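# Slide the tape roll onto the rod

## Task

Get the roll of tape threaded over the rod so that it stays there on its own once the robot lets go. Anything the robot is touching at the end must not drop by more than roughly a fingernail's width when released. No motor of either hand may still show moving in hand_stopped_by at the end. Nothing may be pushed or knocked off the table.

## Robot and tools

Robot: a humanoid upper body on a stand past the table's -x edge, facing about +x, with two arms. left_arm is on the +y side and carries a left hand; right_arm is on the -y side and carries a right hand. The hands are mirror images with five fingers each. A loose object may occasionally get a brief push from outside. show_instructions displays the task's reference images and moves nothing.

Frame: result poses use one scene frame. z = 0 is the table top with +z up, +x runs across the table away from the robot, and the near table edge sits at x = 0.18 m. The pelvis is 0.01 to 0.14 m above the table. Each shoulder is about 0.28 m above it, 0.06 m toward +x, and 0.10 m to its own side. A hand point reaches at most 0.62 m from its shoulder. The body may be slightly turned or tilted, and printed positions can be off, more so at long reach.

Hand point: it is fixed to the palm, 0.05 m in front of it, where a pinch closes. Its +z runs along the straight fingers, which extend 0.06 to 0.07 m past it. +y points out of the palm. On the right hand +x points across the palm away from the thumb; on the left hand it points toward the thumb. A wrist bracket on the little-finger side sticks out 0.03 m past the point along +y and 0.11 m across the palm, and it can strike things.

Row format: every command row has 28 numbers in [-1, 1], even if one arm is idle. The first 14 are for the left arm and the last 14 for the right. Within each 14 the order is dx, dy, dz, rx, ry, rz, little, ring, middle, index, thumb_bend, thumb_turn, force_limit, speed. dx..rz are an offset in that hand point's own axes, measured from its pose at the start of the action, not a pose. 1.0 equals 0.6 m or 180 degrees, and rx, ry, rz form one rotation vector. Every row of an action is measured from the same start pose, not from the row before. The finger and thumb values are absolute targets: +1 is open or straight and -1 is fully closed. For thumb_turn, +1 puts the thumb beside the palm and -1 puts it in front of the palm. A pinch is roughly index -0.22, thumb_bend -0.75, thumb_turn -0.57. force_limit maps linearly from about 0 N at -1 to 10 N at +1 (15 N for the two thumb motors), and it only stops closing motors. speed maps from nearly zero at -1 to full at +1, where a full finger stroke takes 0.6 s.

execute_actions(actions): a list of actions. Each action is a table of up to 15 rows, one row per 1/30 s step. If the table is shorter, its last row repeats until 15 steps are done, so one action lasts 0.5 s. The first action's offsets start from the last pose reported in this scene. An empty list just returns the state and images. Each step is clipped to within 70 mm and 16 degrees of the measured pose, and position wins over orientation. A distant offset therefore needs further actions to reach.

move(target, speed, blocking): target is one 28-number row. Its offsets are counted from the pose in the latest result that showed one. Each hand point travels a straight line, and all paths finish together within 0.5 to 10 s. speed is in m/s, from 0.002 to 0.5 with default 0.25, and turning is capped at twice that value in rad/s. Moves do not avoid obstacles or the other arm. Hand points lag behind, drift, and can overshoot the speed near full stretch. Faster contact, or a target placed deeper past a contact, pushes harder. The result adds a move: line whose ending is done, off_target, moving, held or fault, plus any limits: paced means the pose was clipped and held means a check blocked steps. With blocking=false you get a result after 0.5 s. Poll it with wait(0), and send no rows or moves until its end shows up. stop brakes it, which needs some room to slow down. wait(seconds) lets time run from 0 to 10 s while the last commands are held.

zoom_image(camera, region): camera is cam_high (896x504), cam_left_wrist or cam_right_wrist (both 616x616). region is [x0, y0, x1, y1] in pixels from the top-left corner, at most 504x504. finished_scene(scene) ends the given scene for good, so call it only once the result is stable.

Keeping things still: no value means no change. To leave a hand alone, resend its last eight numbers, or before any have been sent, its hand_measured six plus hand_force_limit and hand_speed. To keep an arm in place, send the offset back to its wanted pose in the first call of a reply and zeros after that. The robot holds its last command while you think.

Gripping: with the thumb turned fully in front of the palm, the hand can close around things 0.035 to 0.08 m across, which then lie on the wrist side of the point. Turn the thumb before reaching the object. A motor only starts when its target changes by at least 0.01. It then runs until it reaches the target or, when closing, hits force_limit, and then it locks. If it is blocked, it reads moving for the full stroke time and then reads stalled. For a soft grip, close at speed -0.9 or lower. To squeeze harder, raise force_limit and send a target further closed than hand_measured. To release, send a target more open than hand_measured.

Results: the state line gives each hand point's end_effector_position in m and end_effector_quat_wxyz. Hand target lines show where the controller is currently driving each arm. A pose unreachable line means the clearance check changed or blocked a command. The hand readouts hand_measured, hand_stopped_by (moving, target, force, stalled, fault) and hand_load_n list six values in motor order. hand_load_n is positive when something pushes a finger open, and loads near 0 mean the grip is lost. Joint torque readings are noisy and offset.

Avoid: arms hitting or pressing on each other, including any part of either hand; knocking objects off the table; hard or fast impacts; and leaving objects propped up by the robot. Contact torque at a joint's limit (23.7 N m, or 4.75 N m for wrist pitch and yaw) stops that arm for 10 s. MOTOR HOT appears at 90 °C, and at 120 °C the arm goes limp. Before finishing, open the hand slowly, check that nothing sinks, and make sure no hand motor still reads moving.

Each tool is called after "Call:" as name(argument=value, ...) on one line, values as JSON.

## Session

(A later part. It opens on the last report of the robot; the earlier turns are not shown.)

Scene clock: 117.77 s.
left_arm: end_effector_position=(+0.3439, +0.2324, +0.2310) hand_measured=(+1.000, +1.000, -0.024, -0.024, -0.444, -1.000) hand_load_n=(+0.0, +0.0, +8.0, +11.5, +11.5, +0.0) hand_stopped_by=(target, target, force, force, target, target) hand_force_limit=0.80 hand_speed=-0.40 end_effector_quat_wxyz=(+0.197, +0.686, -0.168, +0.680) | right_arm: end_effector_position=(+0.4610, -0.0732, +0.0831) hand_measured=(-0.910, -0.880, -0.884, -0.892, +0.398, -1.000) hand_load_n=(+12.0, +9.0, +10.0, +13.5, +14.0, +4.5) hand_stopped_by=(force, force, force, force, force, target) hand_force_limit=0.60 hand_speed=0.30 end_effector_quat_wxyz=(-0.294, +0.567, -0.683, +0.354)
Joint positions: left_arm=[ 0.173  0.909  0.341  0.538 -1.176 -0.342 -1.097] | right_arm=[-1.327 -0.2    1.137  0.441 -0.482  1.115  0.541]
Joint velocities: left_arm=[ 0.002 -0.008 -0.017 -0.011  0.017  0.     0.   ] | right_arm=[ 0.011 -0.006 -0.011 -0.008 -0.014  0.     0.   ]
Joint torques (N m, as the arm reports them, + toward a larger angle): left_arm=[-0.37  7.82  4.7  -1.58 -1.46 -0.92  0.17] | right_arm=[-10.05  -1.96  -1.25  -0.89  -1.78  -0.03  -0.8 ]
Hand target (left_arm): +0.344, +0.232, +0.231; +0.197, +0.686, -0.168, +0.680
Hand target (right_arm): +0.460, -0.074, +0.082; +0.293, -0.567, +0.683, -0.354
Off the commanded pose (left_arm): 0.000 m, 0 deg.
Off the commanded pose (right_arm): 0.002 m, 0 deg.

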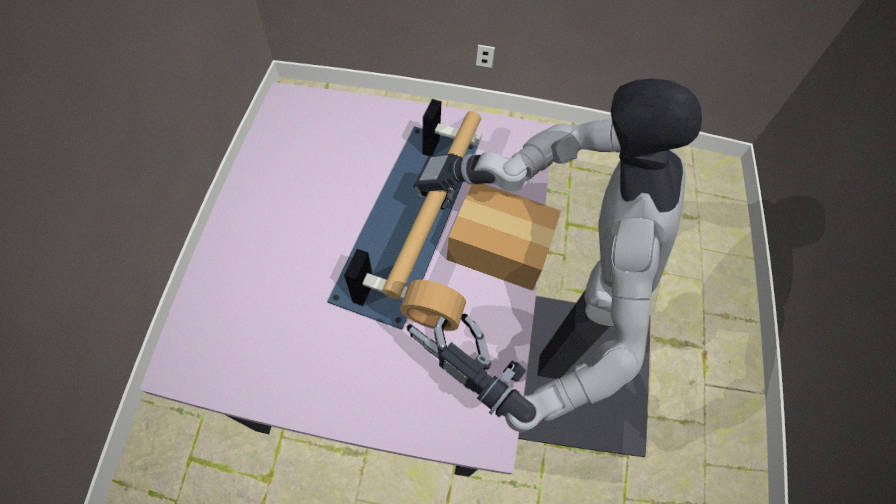

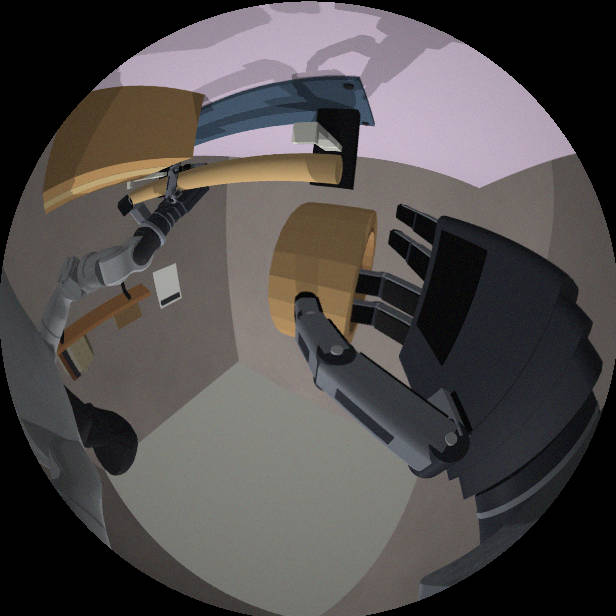

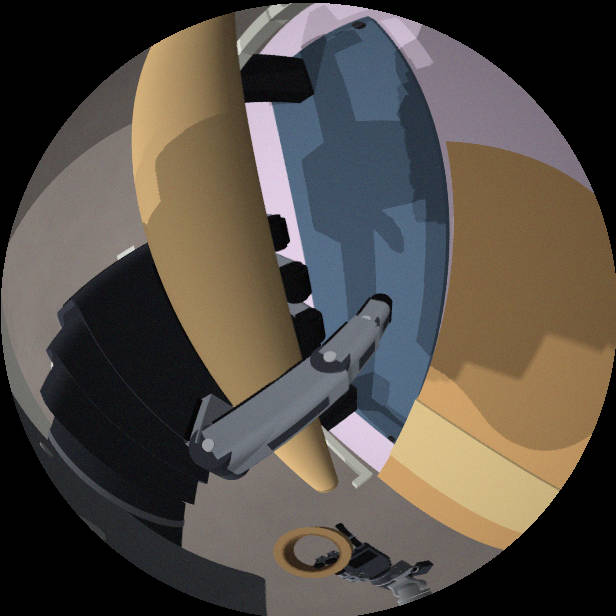

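Call:
move(target=[0,0,0,0,0,0,1,1,-0.6,-0.6,-0.45,-1,0.8,-0.4,0.11,-0.135,-0.13,0.111,-0.022,0,-1,-1,-1,-1,-1,-1,0.6,0.3], speed=0.15)

Call:
zoom_image(camera="cam_right_wrist", region=[240,400,420,580])

Scene clock: 126.47 s.
left_arm: end_effector_position=(+0.3439, +0.2324, +0.2310) hand_measured=(+1.000, +1.000, -0.024, -0.024, -0.444, -1.000) hand_load_n=(+0.0, +0.0, +8.0, +11.5, +11.5, +0.0) hand_stopped_by=(target, target, force, force, target, target) hand_force_limit=0.80 hand_speed=-0.40 end_effector_quat_wxyz=(+0.197, +0.686, -0.168, +0.680) | right_arm: end_effector_position=(+0.4331, -0.1359, +0.1920) hand_measured=(-0.910, -0.880, -0.884, -0.892, +0.398, -1.000) hand_load_n=(+12.0, +9.0, +10.0, +13.5, +14.0, +4.5) hand_stopped_by=(force, force, force, force, force, target) hand_force_limit=0.60 hand_speed=0.30 end_effector_quat_wxyz=(-0.410, +0.520, -0.604, +0.444)
Joint positions: left_arm=[ 0.173  0.909  0.341  0.538 -1.176 -0.342 -1.097] | right_arm=[-1.278 -0.762  1.174 -0.464 -0.657  1.398  0.586]
Joint velocities: left_arm=[0.002 0.    0.018 0.008 0.008 0.    0.   ] | right_arm=[0.003 0.005 0.006 0.003 0.002 0.    0.   ]
Joint torques (N m, as the arm reports them, + toward a larger angle): left_arm=[-0.57  7.96  4.73 -1.79 -1.39 -0.89  0.18] | right_arm=[-8.86 -2.78 -2.63 -0.88 -1.68  0.05 -1.1 ]
Hand target (left_arm): +0.344, +0.232, +0.231; +0.197, +0.686, -0.168, +0.680
Hand target (right_arm): +0.433, -0.136, +0.192; +0.411, -0.520, +0.603, -0.444
Off the commanded pose (left_arm): 0.000 m, 0 deg.
Off the commanded pose (right_arm): 0.003 m, 1 deg.
move: done

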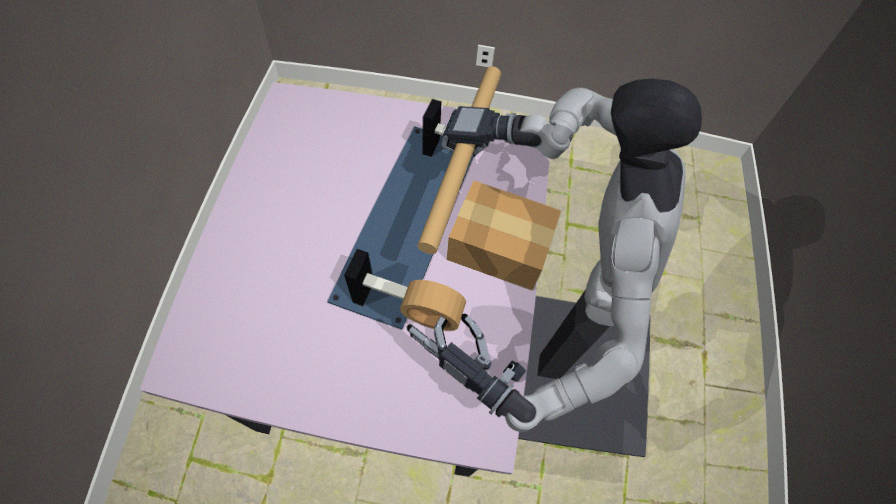

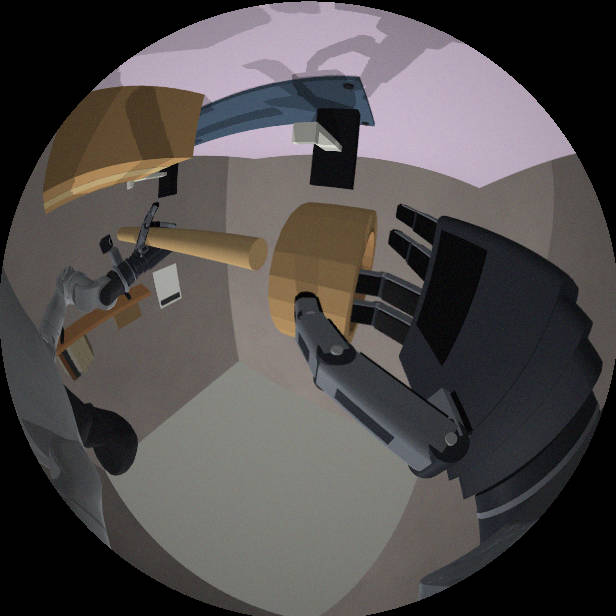

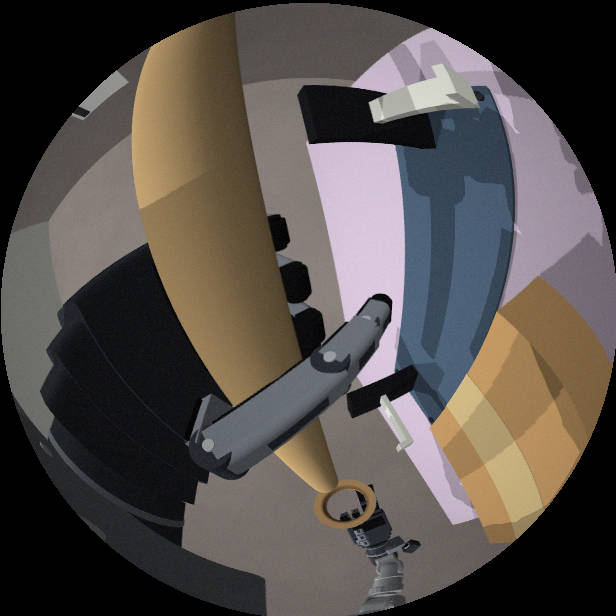

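Region (240, 400, 420, 580) of cam_right_wrist's 616x616 image, scaled by 2.800, with more detail than that image has.

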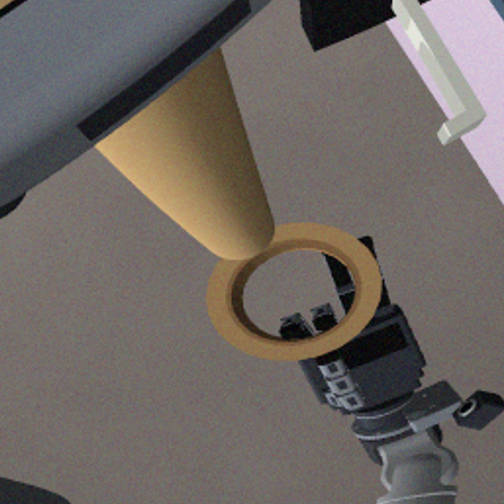

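Call:
move(target=[0.024,0.061,0.091,0.011,0,0,1,1,-0.6,-0.6,-0.45,-1,0.8,-0.4,0,0,0,0,0,0,-1,-1,-1,-1,-1,-1,0.6,0.3], speed=0.12)

Call:
zoom_image(camera="cam_right_wrist", region=[240,400,420,580])

Call:
zoom_image(camera="cam_high", region=[340,180,520,340])

Scene clock: 138.47 s.
left_arm: end_effector_position=(+0.3743, +0.1753, +0.2484) hand_measured=(+1.000, +1.000, -0.024, -0.024, -0.444, -1.000) hand_load_n=(+0.0, +0.0, +8.5, +11.5, +11.5, +0.0) hand_stopped_by=(target, target, force, force, target, target) hand_force_limit=0.80 hand_speed=-0.40 end_effector_quat_wxyz=(+0.184, +0.687, -0.156, +0.685) | right_arm: end_effector_position=(+0.4331, -0.1359, +0.1920) hand_measured=(-0.910, -0.880, -0.884, -0.892, +0.398, -1.000) hand_load_n=(+12.0, +9.0, +10.0, +13.5, +14.0, +4.5) hand_stopped_by=(force, force, force, force, force, target) hand_force_limit=0.60 hand_speed=0.30 end_effector_quat_wxyz=(-0.410, +0.520, -0.604, +0.444)
Joint positions: left_arm=[ 0.236  0.926  0.273  0.106 -1.117 -0.27  -0.649] | right_arm=[-1.278 -0.762  1.174 -0.464 -0.657  1.398  0.586]
Joint velocities: left_arm=[-0.011  0.012  0.     0.003 -0.009  0.     0.   ] | right_arm=[-0.003 -0.008  0.    -0.009 -0.008  0.     0.   ]
Joint torques (N m, as the arm reports them, + toward a larger angle): left_arm=[-0.74  6.84  5.11 -1.93 -0.49 -1.28  0.17] | right_arm=[-9.39 -2.93 -2.79 -1.31 -1.72  0.02 -0.99]
Hand target (left_arm): +0.374, +0.175, +0.247; +0.183, +0.690, -0.158, +0.682
Hand target (right_arm): +0.433, -0.136, +0.192; +0.410, -0.520, +0.604, -0.444
Off the commanded pose (left_arm): 0.002 m, 0 deg.
Off the commanded pose (right_arm): 0.000 m, 0 deg.
move: done

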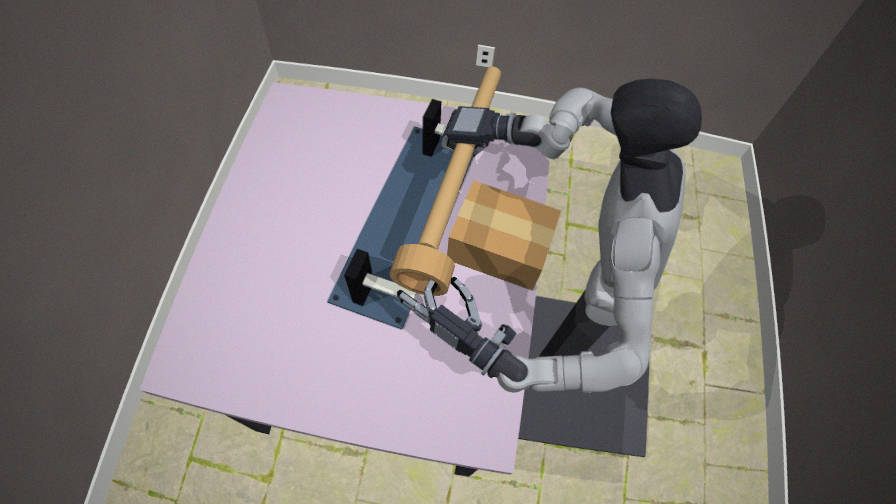

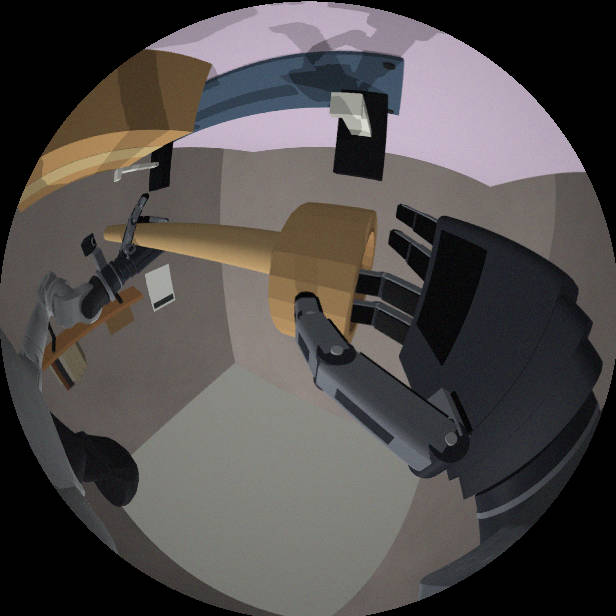

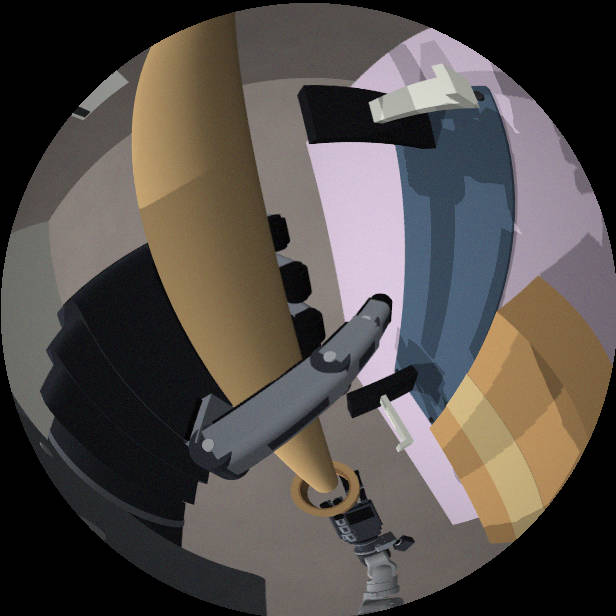

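Region (240, 400, 420, 580) of cam_right_wrist's 616x616 image, scaled by 2.800, with more detail than that image has.

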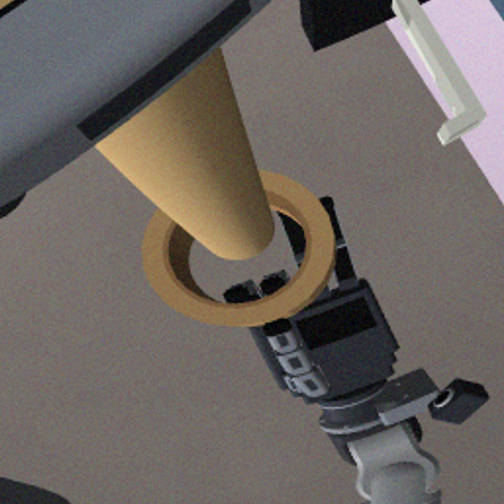

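Region (340, 180, 520, 340) of cam_high's 896x504 image, scaled by 2.800, with more detail than that image has.

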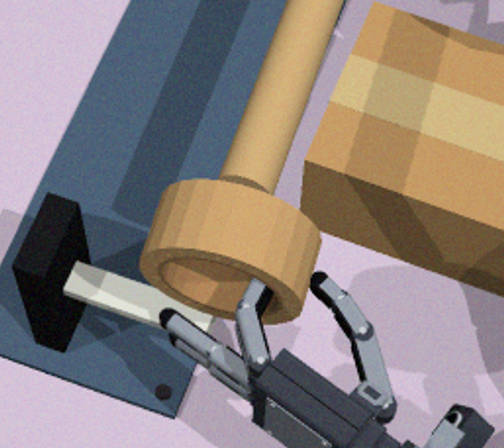

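Call:
move(target=[-0.035,0.143,0.045,0,0,0,1,1,-0.6,-0.6,-0.45,-1,0.8,-0.4,0,0,0,0,0,0,-1,-1,-1,-1,-1,-1,0.6,0.3], speed=0.08)

Call:
zoom_image(camera="cam_right_wrist", region=[240,400,420,580])

Call:
zoom_image(camera="cam_high", region=[340,160,520,320])

Scene clock: 149.70 s.
left_arm: end_effector_position=(+0.3595, +0.0863, +0.2313) hand_measured=(+1.000, +1.000, -0.024, -0.024, -0.444, -1.000) hand_load_n=(+0.0, +0.0, +8.5, +11.5, +11.5, +0.0) hand_stopped_by=(target, target, force, force, target, target) hand_force_limit=0.80 hand_speed=-0.40 end_effector_quat_wxyz=(+0.182, +0.687, -0.157, +0.686) | right_arm: end_effector_position=(+0.4331, -0.1359, +0.1920) hand_measured=(-0.910, -0.880, -0.884, -0.892, +0.398, -1.000) hand_load_n=(+12.0, +9.0, +10.0, +13.5, +14.0, +4.5) hand_stopped_by=(force, force, force, force, force, target) hand_force_limit=0.60 hand_speed=0.30 end_effector_quat_wxyz=(-0.410, +0.520, -0.604, +0.444)
Joint positions: left_arm=[ 0.259  0.799  0.055 -0.279 -0.857 -0.268 -0.226] | right_arm=[-1.278 -0.762  1.174 -0.464 -0.657  1.398  0.586]
Joint velocities: left_arm=[ 0.012 -0.005 -0.018 -0.009 -0.014  0.     0.006] | right_arm=[0.    0.012 0.    0.    0.015 0.    0.   ]
Joint torques (N m, as the arm reports them, + toward a larger angle): left_arm=[-0.96  4.07  4.28 -2.94 -0.03 -1.62  0.14] | right_arm=[-9.28 -2.8  -2.24 -0.69 -1.37  0.03 -1.  ]
Hand target (left_arm): +0.359, +0.085, +0.231; +0.182, +0.687, -0.159, +0.686
Hand target (right_arm): +0.433, -0.136, +0.192; +0.410, -0.520, +0.604, -0.444
Off the commanded pose (left_arm): 0.002 m, 0 deg.
Off the commanded pose (right_arm): 0.000 m, 0 deg.
move: done

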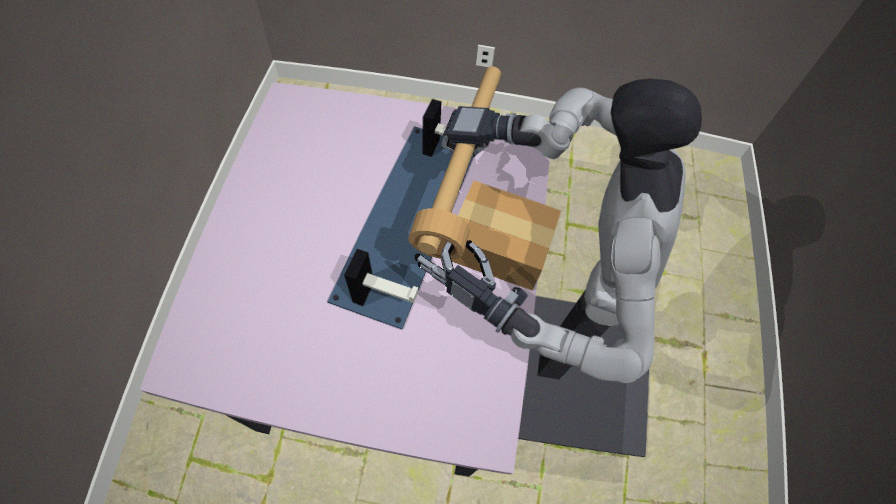

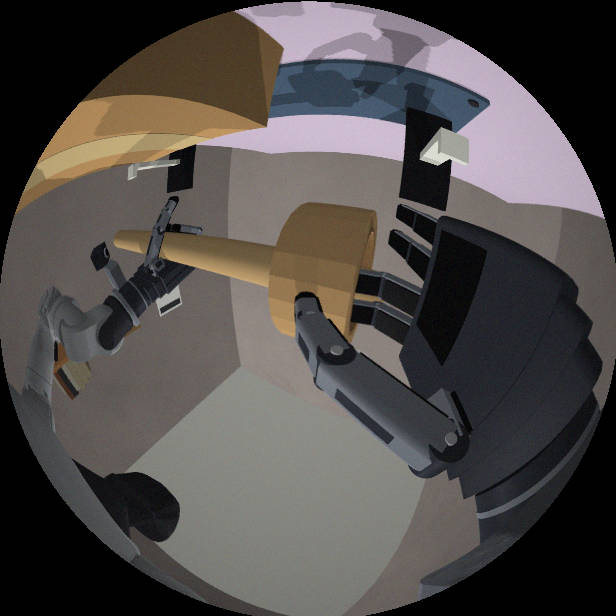

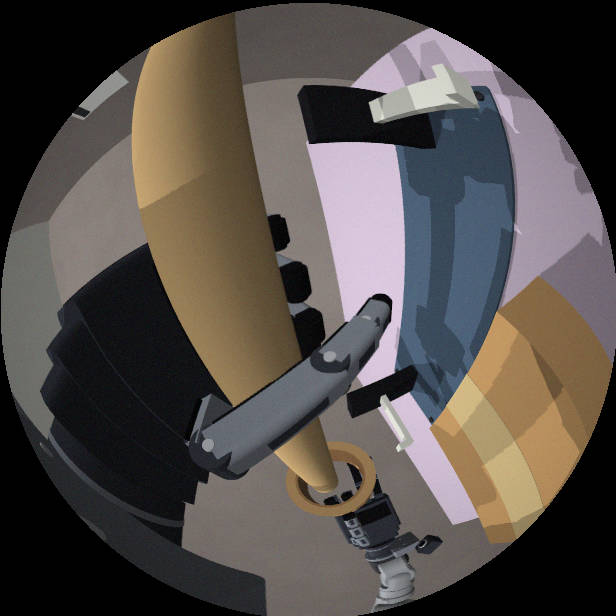

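Region (240, 400, 420, 580) of cam_right_wrist's 616x616 image, scaled by 2.800, with more detail than that image has.

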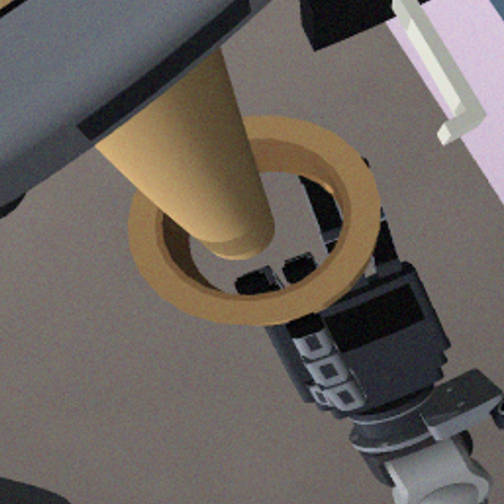

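Region (340, 160, 520, 320) of cam_high's 896x504 image, scaled by 2.800, with more detail than that image has.

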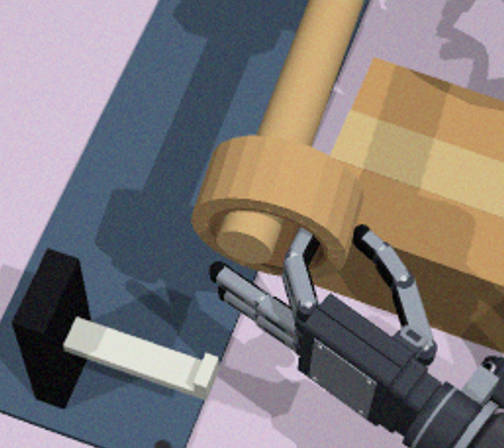

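Call:
move(target=[-0.003,0.037,0.022,0,0,0,1,1,-0.6,-0.6,-0.45,-1,0.8,-0.4,-0.083,-0.004,0,0,0,0,-1,-1,-1,-1,-1,-1,0.6,0.3], speed=0.06)

Call:
zoom_image(camera="cam_high", region=[340,160,520,320])

Scene clock: 158.33 s.
left_arm: end_effector_position=(+0.3613, +0.0613, +0.2308) hand_measured=(+1.000, +1.000, -0.024, -0.024, -0.444, -1.000) hand_load_n=(+0.0, +0.0, +8.5, +11.5, +11.5, +0.0) hand_stopped_by=(target, target, force, force, target, target) hand_force_limit=0.80 hand_speed=-0.40 end_effector_quat_wxyz=(+0.183, +0.687, -0.156, +0.686) | right_arm: end_effector_position=(+0.4394, -0.0873, +0.1970) hand_measured=(-0.910, -0.880, -0.884, -0.892, +0.398, -1.000) hand_load_n=(+12.0, +9.0, +10.0, +13.5, +14.0, +4.5) hand_stopped_by=(force, force, force, force, force, target) hand_force_limit=0.60 hand_speed=0.30 end_effector_quat_wxyz=(-0.411, +0.520, -0.603, +0.445)
Joint positions: left_arm=[ 0.209  0.782 -0.028 -0.35  -0.793 -0.227 -0.104] | right_arm=[-1.418 -0.518  1.309 -0.317 -0.777  1.555  0.713]
Joint velocities: left_arm=[ 0.005 -0.005  0.012 -0.003  0.012  0.     0.001] | right_arm=[-0.006  0.012  0.003  0.015 -0.057  0.     0.051]
Joint torques (N m, as the arm reports them, + toward a larger angle): left_arm=[-1.19  4.2   4.2  -2.64  0.1  -1.64  0.23] | right_arm=[-9.6  -1.93 -2.25 -0.86 -1.66 -0.03 -0.97]
Hand target (left_arm): +0.361, +0.060, +0.231; +0.182, +0.686, -0.158, +0.686
Hand target (right_arm): +0.439, -0.087, +0.196; +0.410, -0.521, +0.602, -0.445
Off the commanded pose (left_arm): 0.001 m, 0 deg.
Off the commanded pose (right_arm): 0.001 m, 0 deg.
joint sent to its limit (right arm) — the command would take joint 3 (shoulder yaw) past its upper limit, so that joint was sent only as far as its limit.
move: done

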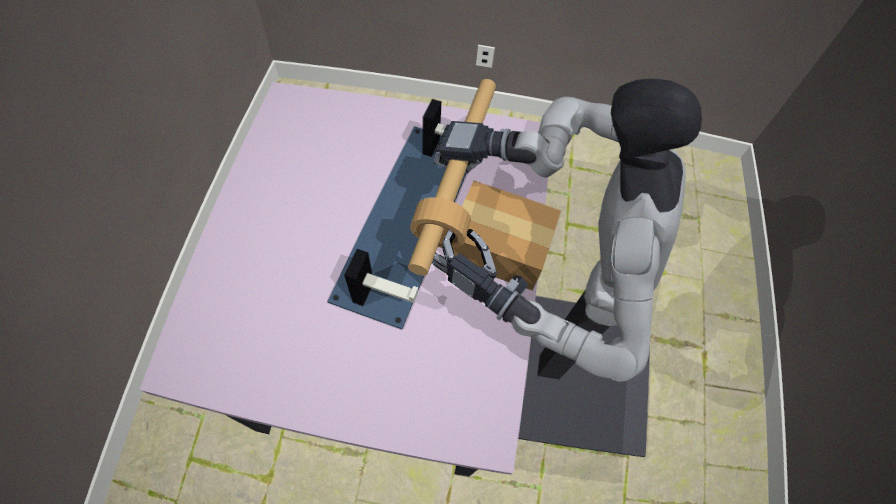

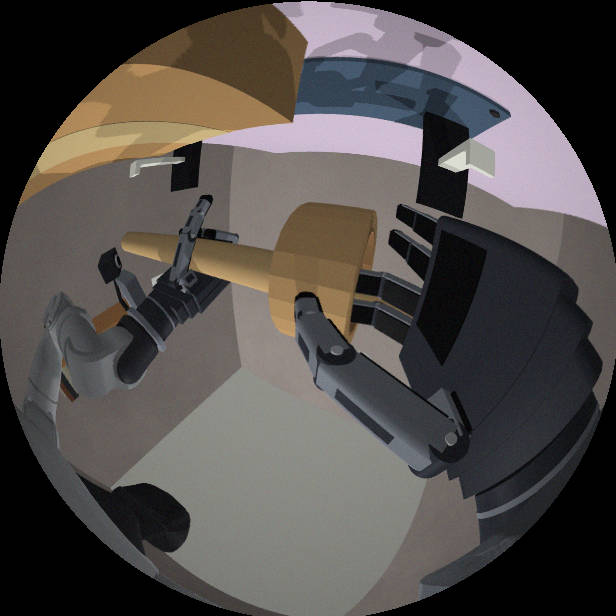

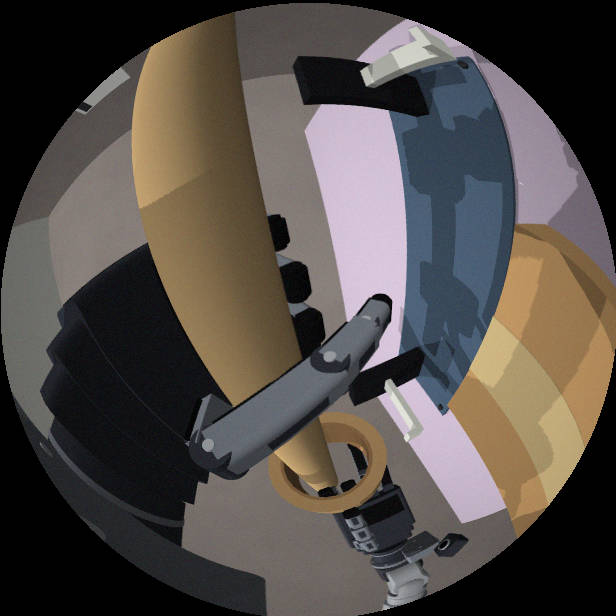

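Region (340, 160, 520, 320) of cam_high's 896x504 image, scaled by 2.800, with more detail than that image has.

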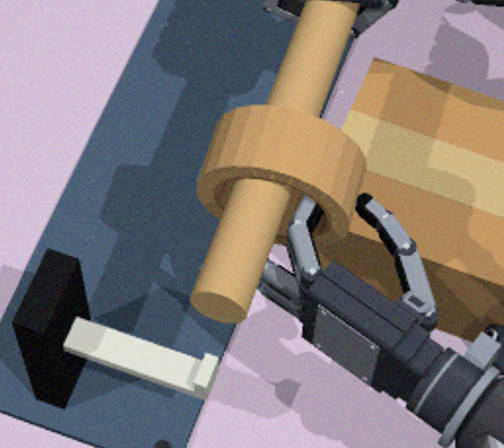

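Call:
execute_actions(actions=[[[-0.004,0,0,0,0,0,1,1,-0.6,-0.6,-0.45,-1,0.8,-0.4,0,0,0,0,0,0,-1,-1,-1,-1,-1,-1,0.6,0.3],[-0.006,0,0,0,0,0,1,1,-0.6,-0.6,-0.45,-1,0.8,-0.4,0,0,0,0,0,0,-1,-1,-1,-1,-1,-1,0.6,0.3],[-0.008,0,0,0,0,0,1,1,-0.6,-0.6,-0.45,-1,0.8,-0.4,0,0,0,0,0,0,-1,-1,-1,-1,-1,-1,0.6,0.3],[-0.011,0,0,0,0,0,1,1,-0.6,-0.6,-0.45,-1,0.8,-0.4,0,0,0,0,0,0,-1,-1,-1,-1,-1,-1,0.6,0.3]],[[0,0,0,0,0,0,1,1,0.07,0.07,0.5,-1,0.8,-0.3,0,0,0,0,0,0,-1,-1,-1,-1,-1,-1,0.6,0.3]]])

Call:
move(target=[0,-0.072,-0.026,0,0,0,1,1,0.07,0.07,0.5,-1,0.8,-0.3,0,-0.005,0,0,0,0,-1,-1,-1,-1,-1,-1,0.6,0.3], speed=0.06)

Scene clock: 175.50 s.
left_arm: end_effector_position=(+0.3617, +0.0615, +0.2234) hand_measured=(+1.000, +1.000, +0.070, +0.070, -0.158, -1.000) hand_load_n=(+0.0, +0.0, +0.0, +0.0, +0.0, +0.0) hand_stopped_by=(target, target, target, target, moving, target) hand_force_limit=0.80 hand_speed=-0.30 end_effector_quat_wxyz=(+0.182, +0.689, -0.155, +0.684) | right_arm: end_effector_position=(+0.4366, -0.0876, +0.1897) hand_measured=(-0.910, -0.880, -0.884, -0.892, +0.398, -1.000) hand_load_n=(+12.0, +9.0, +10.0, +14.0, +13.5, +5.0) hand_stopped_by=(force, force, force, force, force, target) hand_force_limit=0.60 hand_speed=0.30 end_effector_quat_wxyz=(-0.403, +0.525, -0.607, +0.439)
Joint positions: left_arm=[ 0.199  0.764 -0.046 -0.316 -0.777 -0.245 -0.115] | right_arm=[-1.406 -0.517  1.311 -0.315 -0.777  1.552  0.723]
Joint velocities: left_arm=[0.002 0.002 0.002 0.002 0.002 0.    0.   ] | right_arm=[-0.014  0.    -0.009  0.005 -0.003  0.     0.   ]
Joint torques (N m, as the arm reports them, + toward a larger angle): left_arm=[-0.56  3.69  4.18 -2.27  0.13 -1.24  0.14] | right_arm=[-9.91 -2.15 -2.56 -0.05 -1.44  0.09 -1.06]
Hand target (left_arm): +0.362, +0.061, +0.225; +0.183, +0.687, -0.155, +0.686
Hand target (right_arm): +0.438, -0.087, +0.193; +0.407, -0.523, +0.605, -0.442
Off the commanded pose (left_arm): 0.002 m, 0 deg.
Off the commanded pose (right_arm): 0.004 m, 1 deg.

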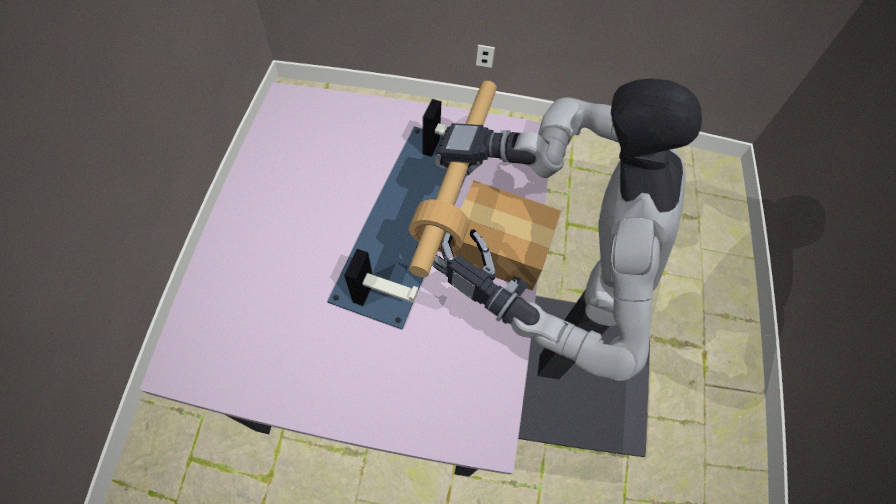

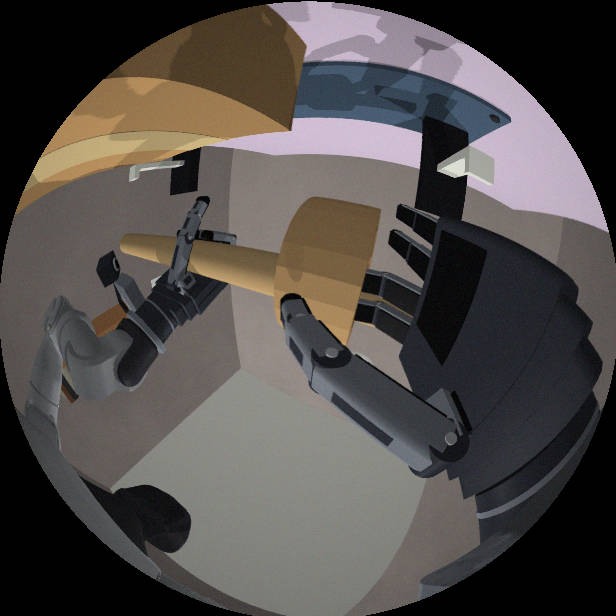

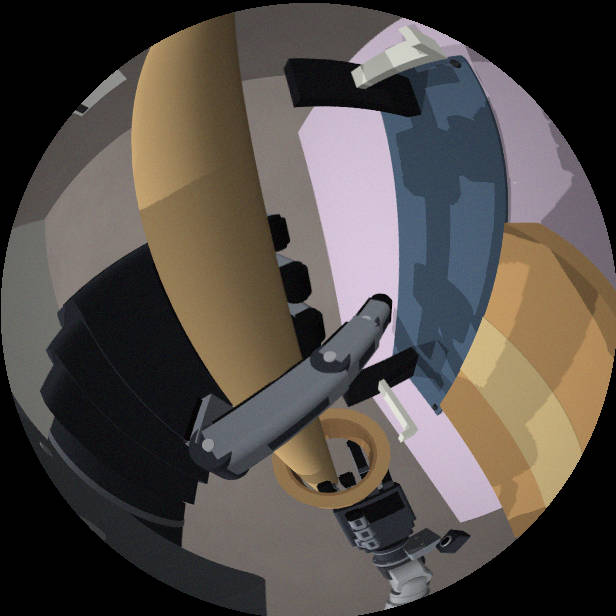

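Scene clock: 176.57 s.
left_arm: end_effector_position=(+0.3669, +0.1060, +0.2206) hand_measured=(+1.000, +1.000, +0.070, +0.070, +0.500, -1.000) hand_load_n=(+0.0, +0.0, +0.0, +0.0, +0.0, +0.0) hand_stopped_by=(target, target, target, target, target, target) hand_force_limit=0.80 hand_speed=-0.30 end_effector_quat_wxyz=(+0.183, +0.690, -0.156, +0.683) | right_arm: end_effector_position=(+0.4350, -0.0877, +0.1864) hand_measured=(-0.910, -0.880, -0.884, -0.892, +0.398, -1.000) hand_load_n=(+12.0, +9.0, +10.5, +14.0, +13.5, +5.0) hand_stopped_by=(force, force, force, force, force, target) hand_force_limit=0.60 hand_speed=0.30 end_effector_quat_wxyz=(-0.398, +0.530, -0.610, +0.434)
Joint positions: left_arm=[ 0.221  0.799  0.068 -0.131 -0.896 -0.308 -0.339] | right_arm=[-1.406 -0.518  1.311 -0.312 -0.775  1.547  0.74 ]
Joint velocities: left_arm=[-0.002 -0.008  0.025  0.    -0.006  0.    -0.004] | right_arm=[ 0.008 -0.002 -0.012  0.    -0.008  0.     0.001]
Joint torques (N m, as the arm reports them, + toward a larger angle): left_arm=[-0.5   4.84  4.64 -1.78 -0.47 -1.16  0.07] | right_arm=[-10.65  -2.28  -2.5   -0.87  -1.44   0.05  -1.04]
Hand target (left_arm): +0.367, +0.107, +0.221; +0.183, +0.689, -0.154, +0.684
Hand target (right_arm): +0.437, -0.088, +0.193; +0.403, -0.525, +0.607, -0.439
Off the commanded pose (left_arm): 0.002 m, 0 deg.
Off the commanded pose (right_arm): 0.007 m, 1 deg.
move: off_target (right_arm)

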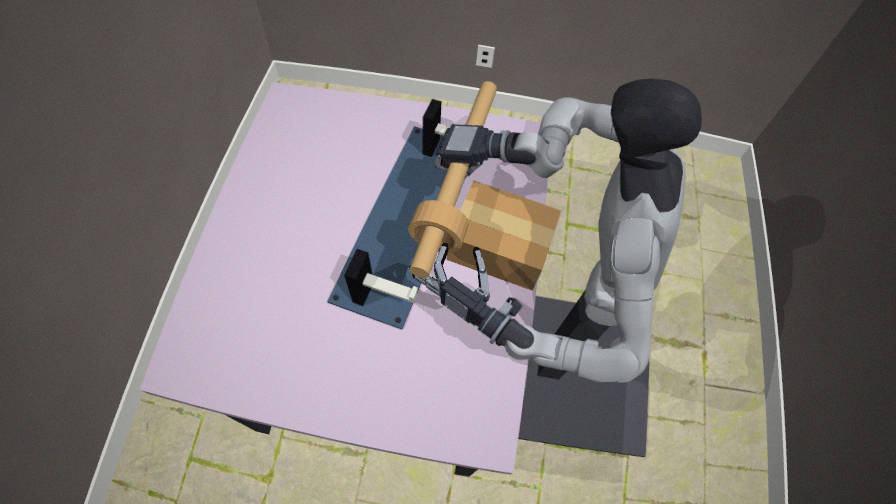

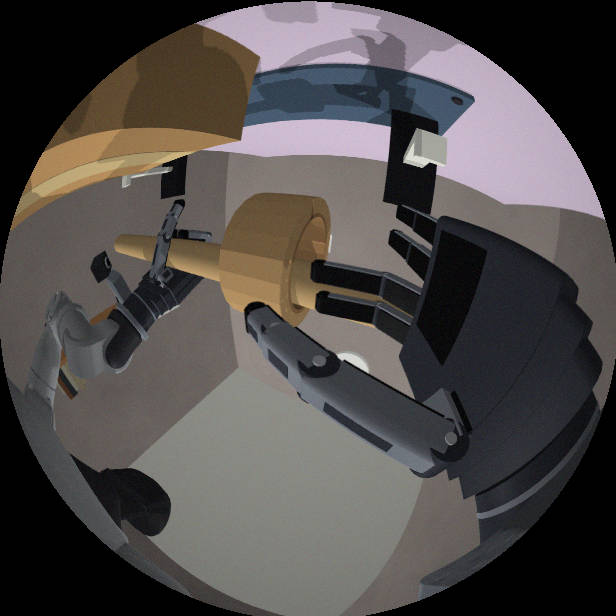

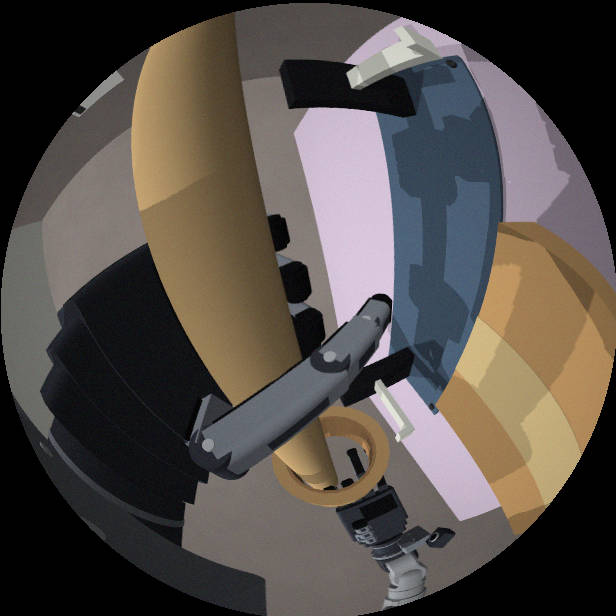

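Call:
move(target=[0,-0.06,-0.15,0,0,0,1,1,0.07,0.07,0.5,-1,0.8,-0.3,0,-0.015,0.06,0,0,0,-1,-1,-1,-1,-1,-1,0.6,0.3], speed=0.15)

Call:
move(target=[0,0,0,0,0,0,1,1,0.07,0.07,0.5,-1,0.8,-0.3,-0.024,0.108,0.063,-0.09,0.018,0.003,-1,-1,-1,-1,-1,-1,0.6,0.3], speed=0.12)

Scene clock: 191.73 s.
left_arm: end_effector_position=(+0.3031, +0.1800, +0.2183) hand_measured=(+1.000, +1.000, +0.070, +0.070, +0.500, -1.000) hand_load_n=(+0.0, +0.0, +0.0, +0.0, +0.0, +0.0) hand_stopped_by=(target, target, target, target, target, target) hand_force_limit=0.80 hand_speed=-0.30 end_effector_quat_wxyz=(+0.184, +0.690, -0.151, +0.684) | right_arm: end_effector_position=(+0.4696, -0.0927, +0.1784) hand_measured=(-0.910, -0.880, -0.884, -0.892, +0.398, -1.000) hand_load_n=(+12.0, +9.0, +10.5, +14.0, +13.5, +5.0) hand_stopped_by=(force, force, force, force, force, target) hand_force_limit=0.60 hand_speed=0.30 end_effector_quat_wxyz=(-0.391, +0.534, -0.613, +0.431)
Joint positions: left_arm=[ 0.502  0.745  0.289  0.045 -1.07  -0.475 -0.776] | right_arm=[-1.361 -0.457  1.15  -0.046 -0.679  1.272  0.624]
Joint velocities: left_arm=[ 0.005 -0.003  0.005  0.009  0.006  0.011 -0.002] | right_arm=[-0.009  0.006  0.     0.    -0.009 -0.003  0.   ]
Joint torques (N m, as the arm reports them, + toward a larger angle): left_arm=[ 1.13  4.46  4.49 -1.82 -0.28 -0.83  0.08] | right_arm=[-10.39  -1.48  -3.22  -0.74  -1.51  -0.08  -1.24]
Hand target (left_arm): +0.303, +0.179, +0.218; +0.185, +0.690, -0.153, +0.683
Hand target (right_arm): +0.472, -0.091, +0.184; +0.399, -0.529, +0.611, -0.433
Off the commanded pose (left_arm): 0.001 m, 1 deg.
Off the commanded pose (right_arm): 0.006 m, 1 deg.
joint sent to its limit (left arm) — the command would take joint 1 (shoulder pitch) past its upper limit, so that joint was sent only as far as its limit.
move: off_target (right_arm)

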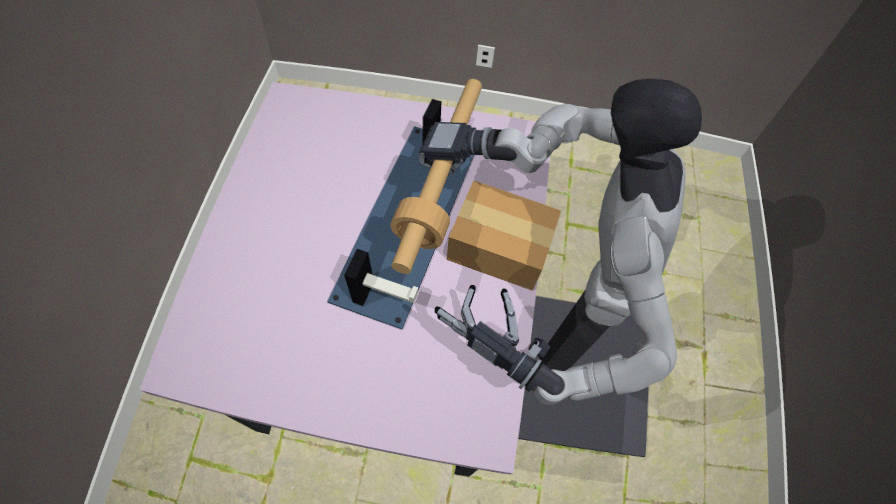

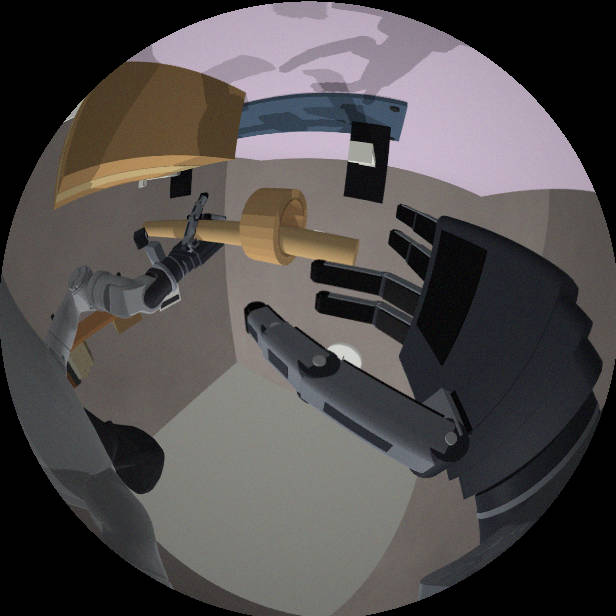

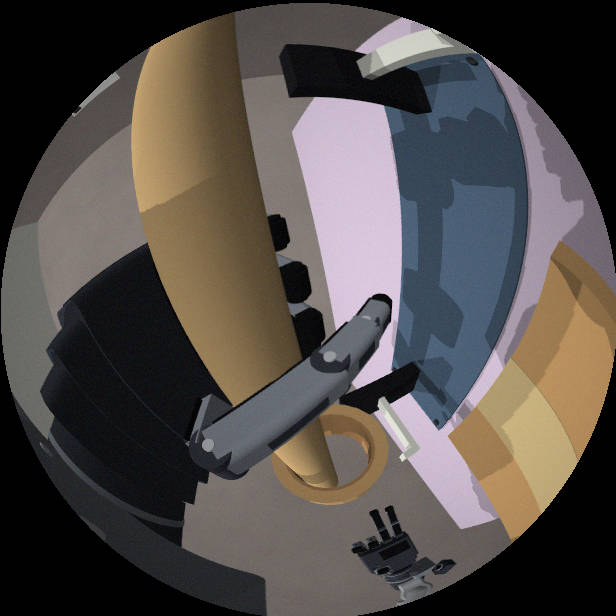

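Scene clock: 193.40 s.
left_arm: end_effector_position=(+0.3031, +0.1800, +0.2183) hand_measured=(+1.000, +1.000, +0.070, +0.070, +0.500, -1.000) hand_load_n=(+0.0, +0.0, +0.0, +0.0, +0.0, +0.0) hand_stopped_by=(target, target, target, target, target, target) hand_force_limit=0.80 hand_speed=-0.30 end_effector_quat_wxyz=(+0.184, +0.690, -0.151, +0.684) | right_arm: end_effector_position=(+0.4838, -0.0824, +0.1007) hand_measured=(-0.910, -0.880, -0.884, -0.892, +0.398, -1.000) hand_load_n=(+12.0, +9.0, +10.5, +14.0, +13.5, +5.0) hand_stopped_by=(force, force, force, force, force, target) hand_force_limit=0.60 hand_speed=0.30 end_effector_quat_wxyz=(-0.289, +0.569, -0.682, +0.356)
Joint positions: left_arm=[ 0.502  0.745  0.289  0.045 -1.07  -0.475 -0.776] | right_arm=[-1.413 -0.165  1.06   0.648 -0.51   0.953  0.59 ]
Joint velocities: left_arm=[ 0.008 -0.009  0.008  0.     0.003  0.     0.   ] | right_arm=[ 0.008 -0.003  0.008  0.003 -0.002 -0.003  0.   ]
Joint torques (N m, as the arm reports them, + toward a larger angle): left_arm=[ 1.06  4.81  4.08 -1.61 -0.59 -0.9   0.07] | right_arm=[-12.21  -2.32  -2.17  -1.54  -0.98  -0.08  -1.  ]
Hand target (left_arm): +0.303, +0.180, +0.218; +0.184, +0.690, -0.151, +0.684
Hand target (right_arm): +0.487, -0.079, +0.107; +0.298, -0.568, +0.679, -0.357
Off the commanded pose (left_arm): 0.000 m, 0 deg.
Off the commanded pose (right_arm): 0.006 m, 1 deg.
move: off_target (right_arm)

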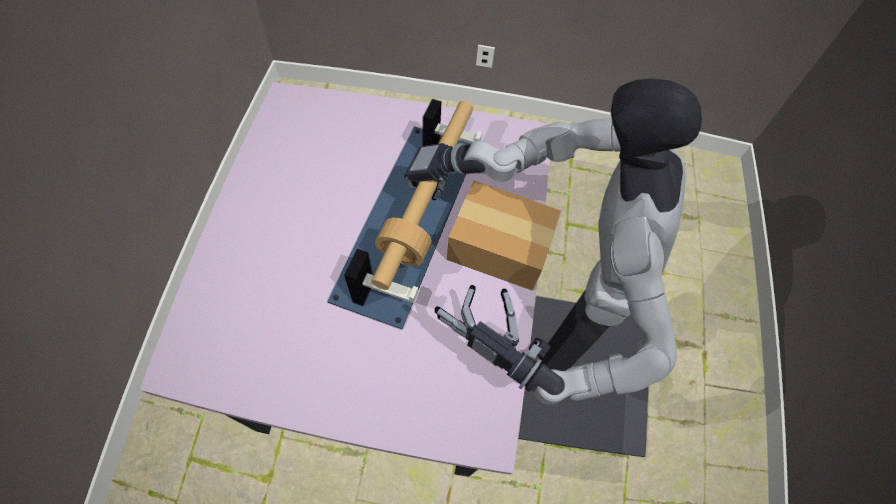

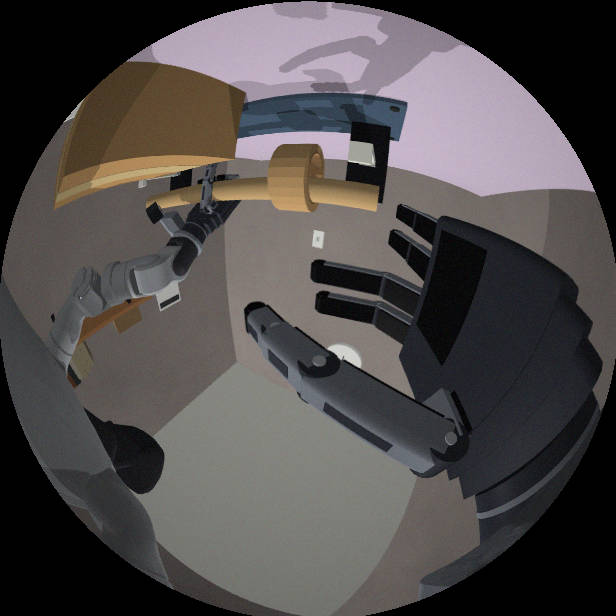

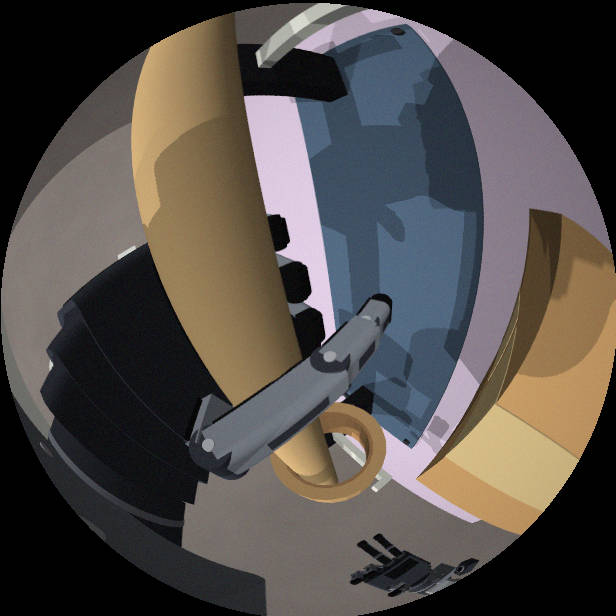

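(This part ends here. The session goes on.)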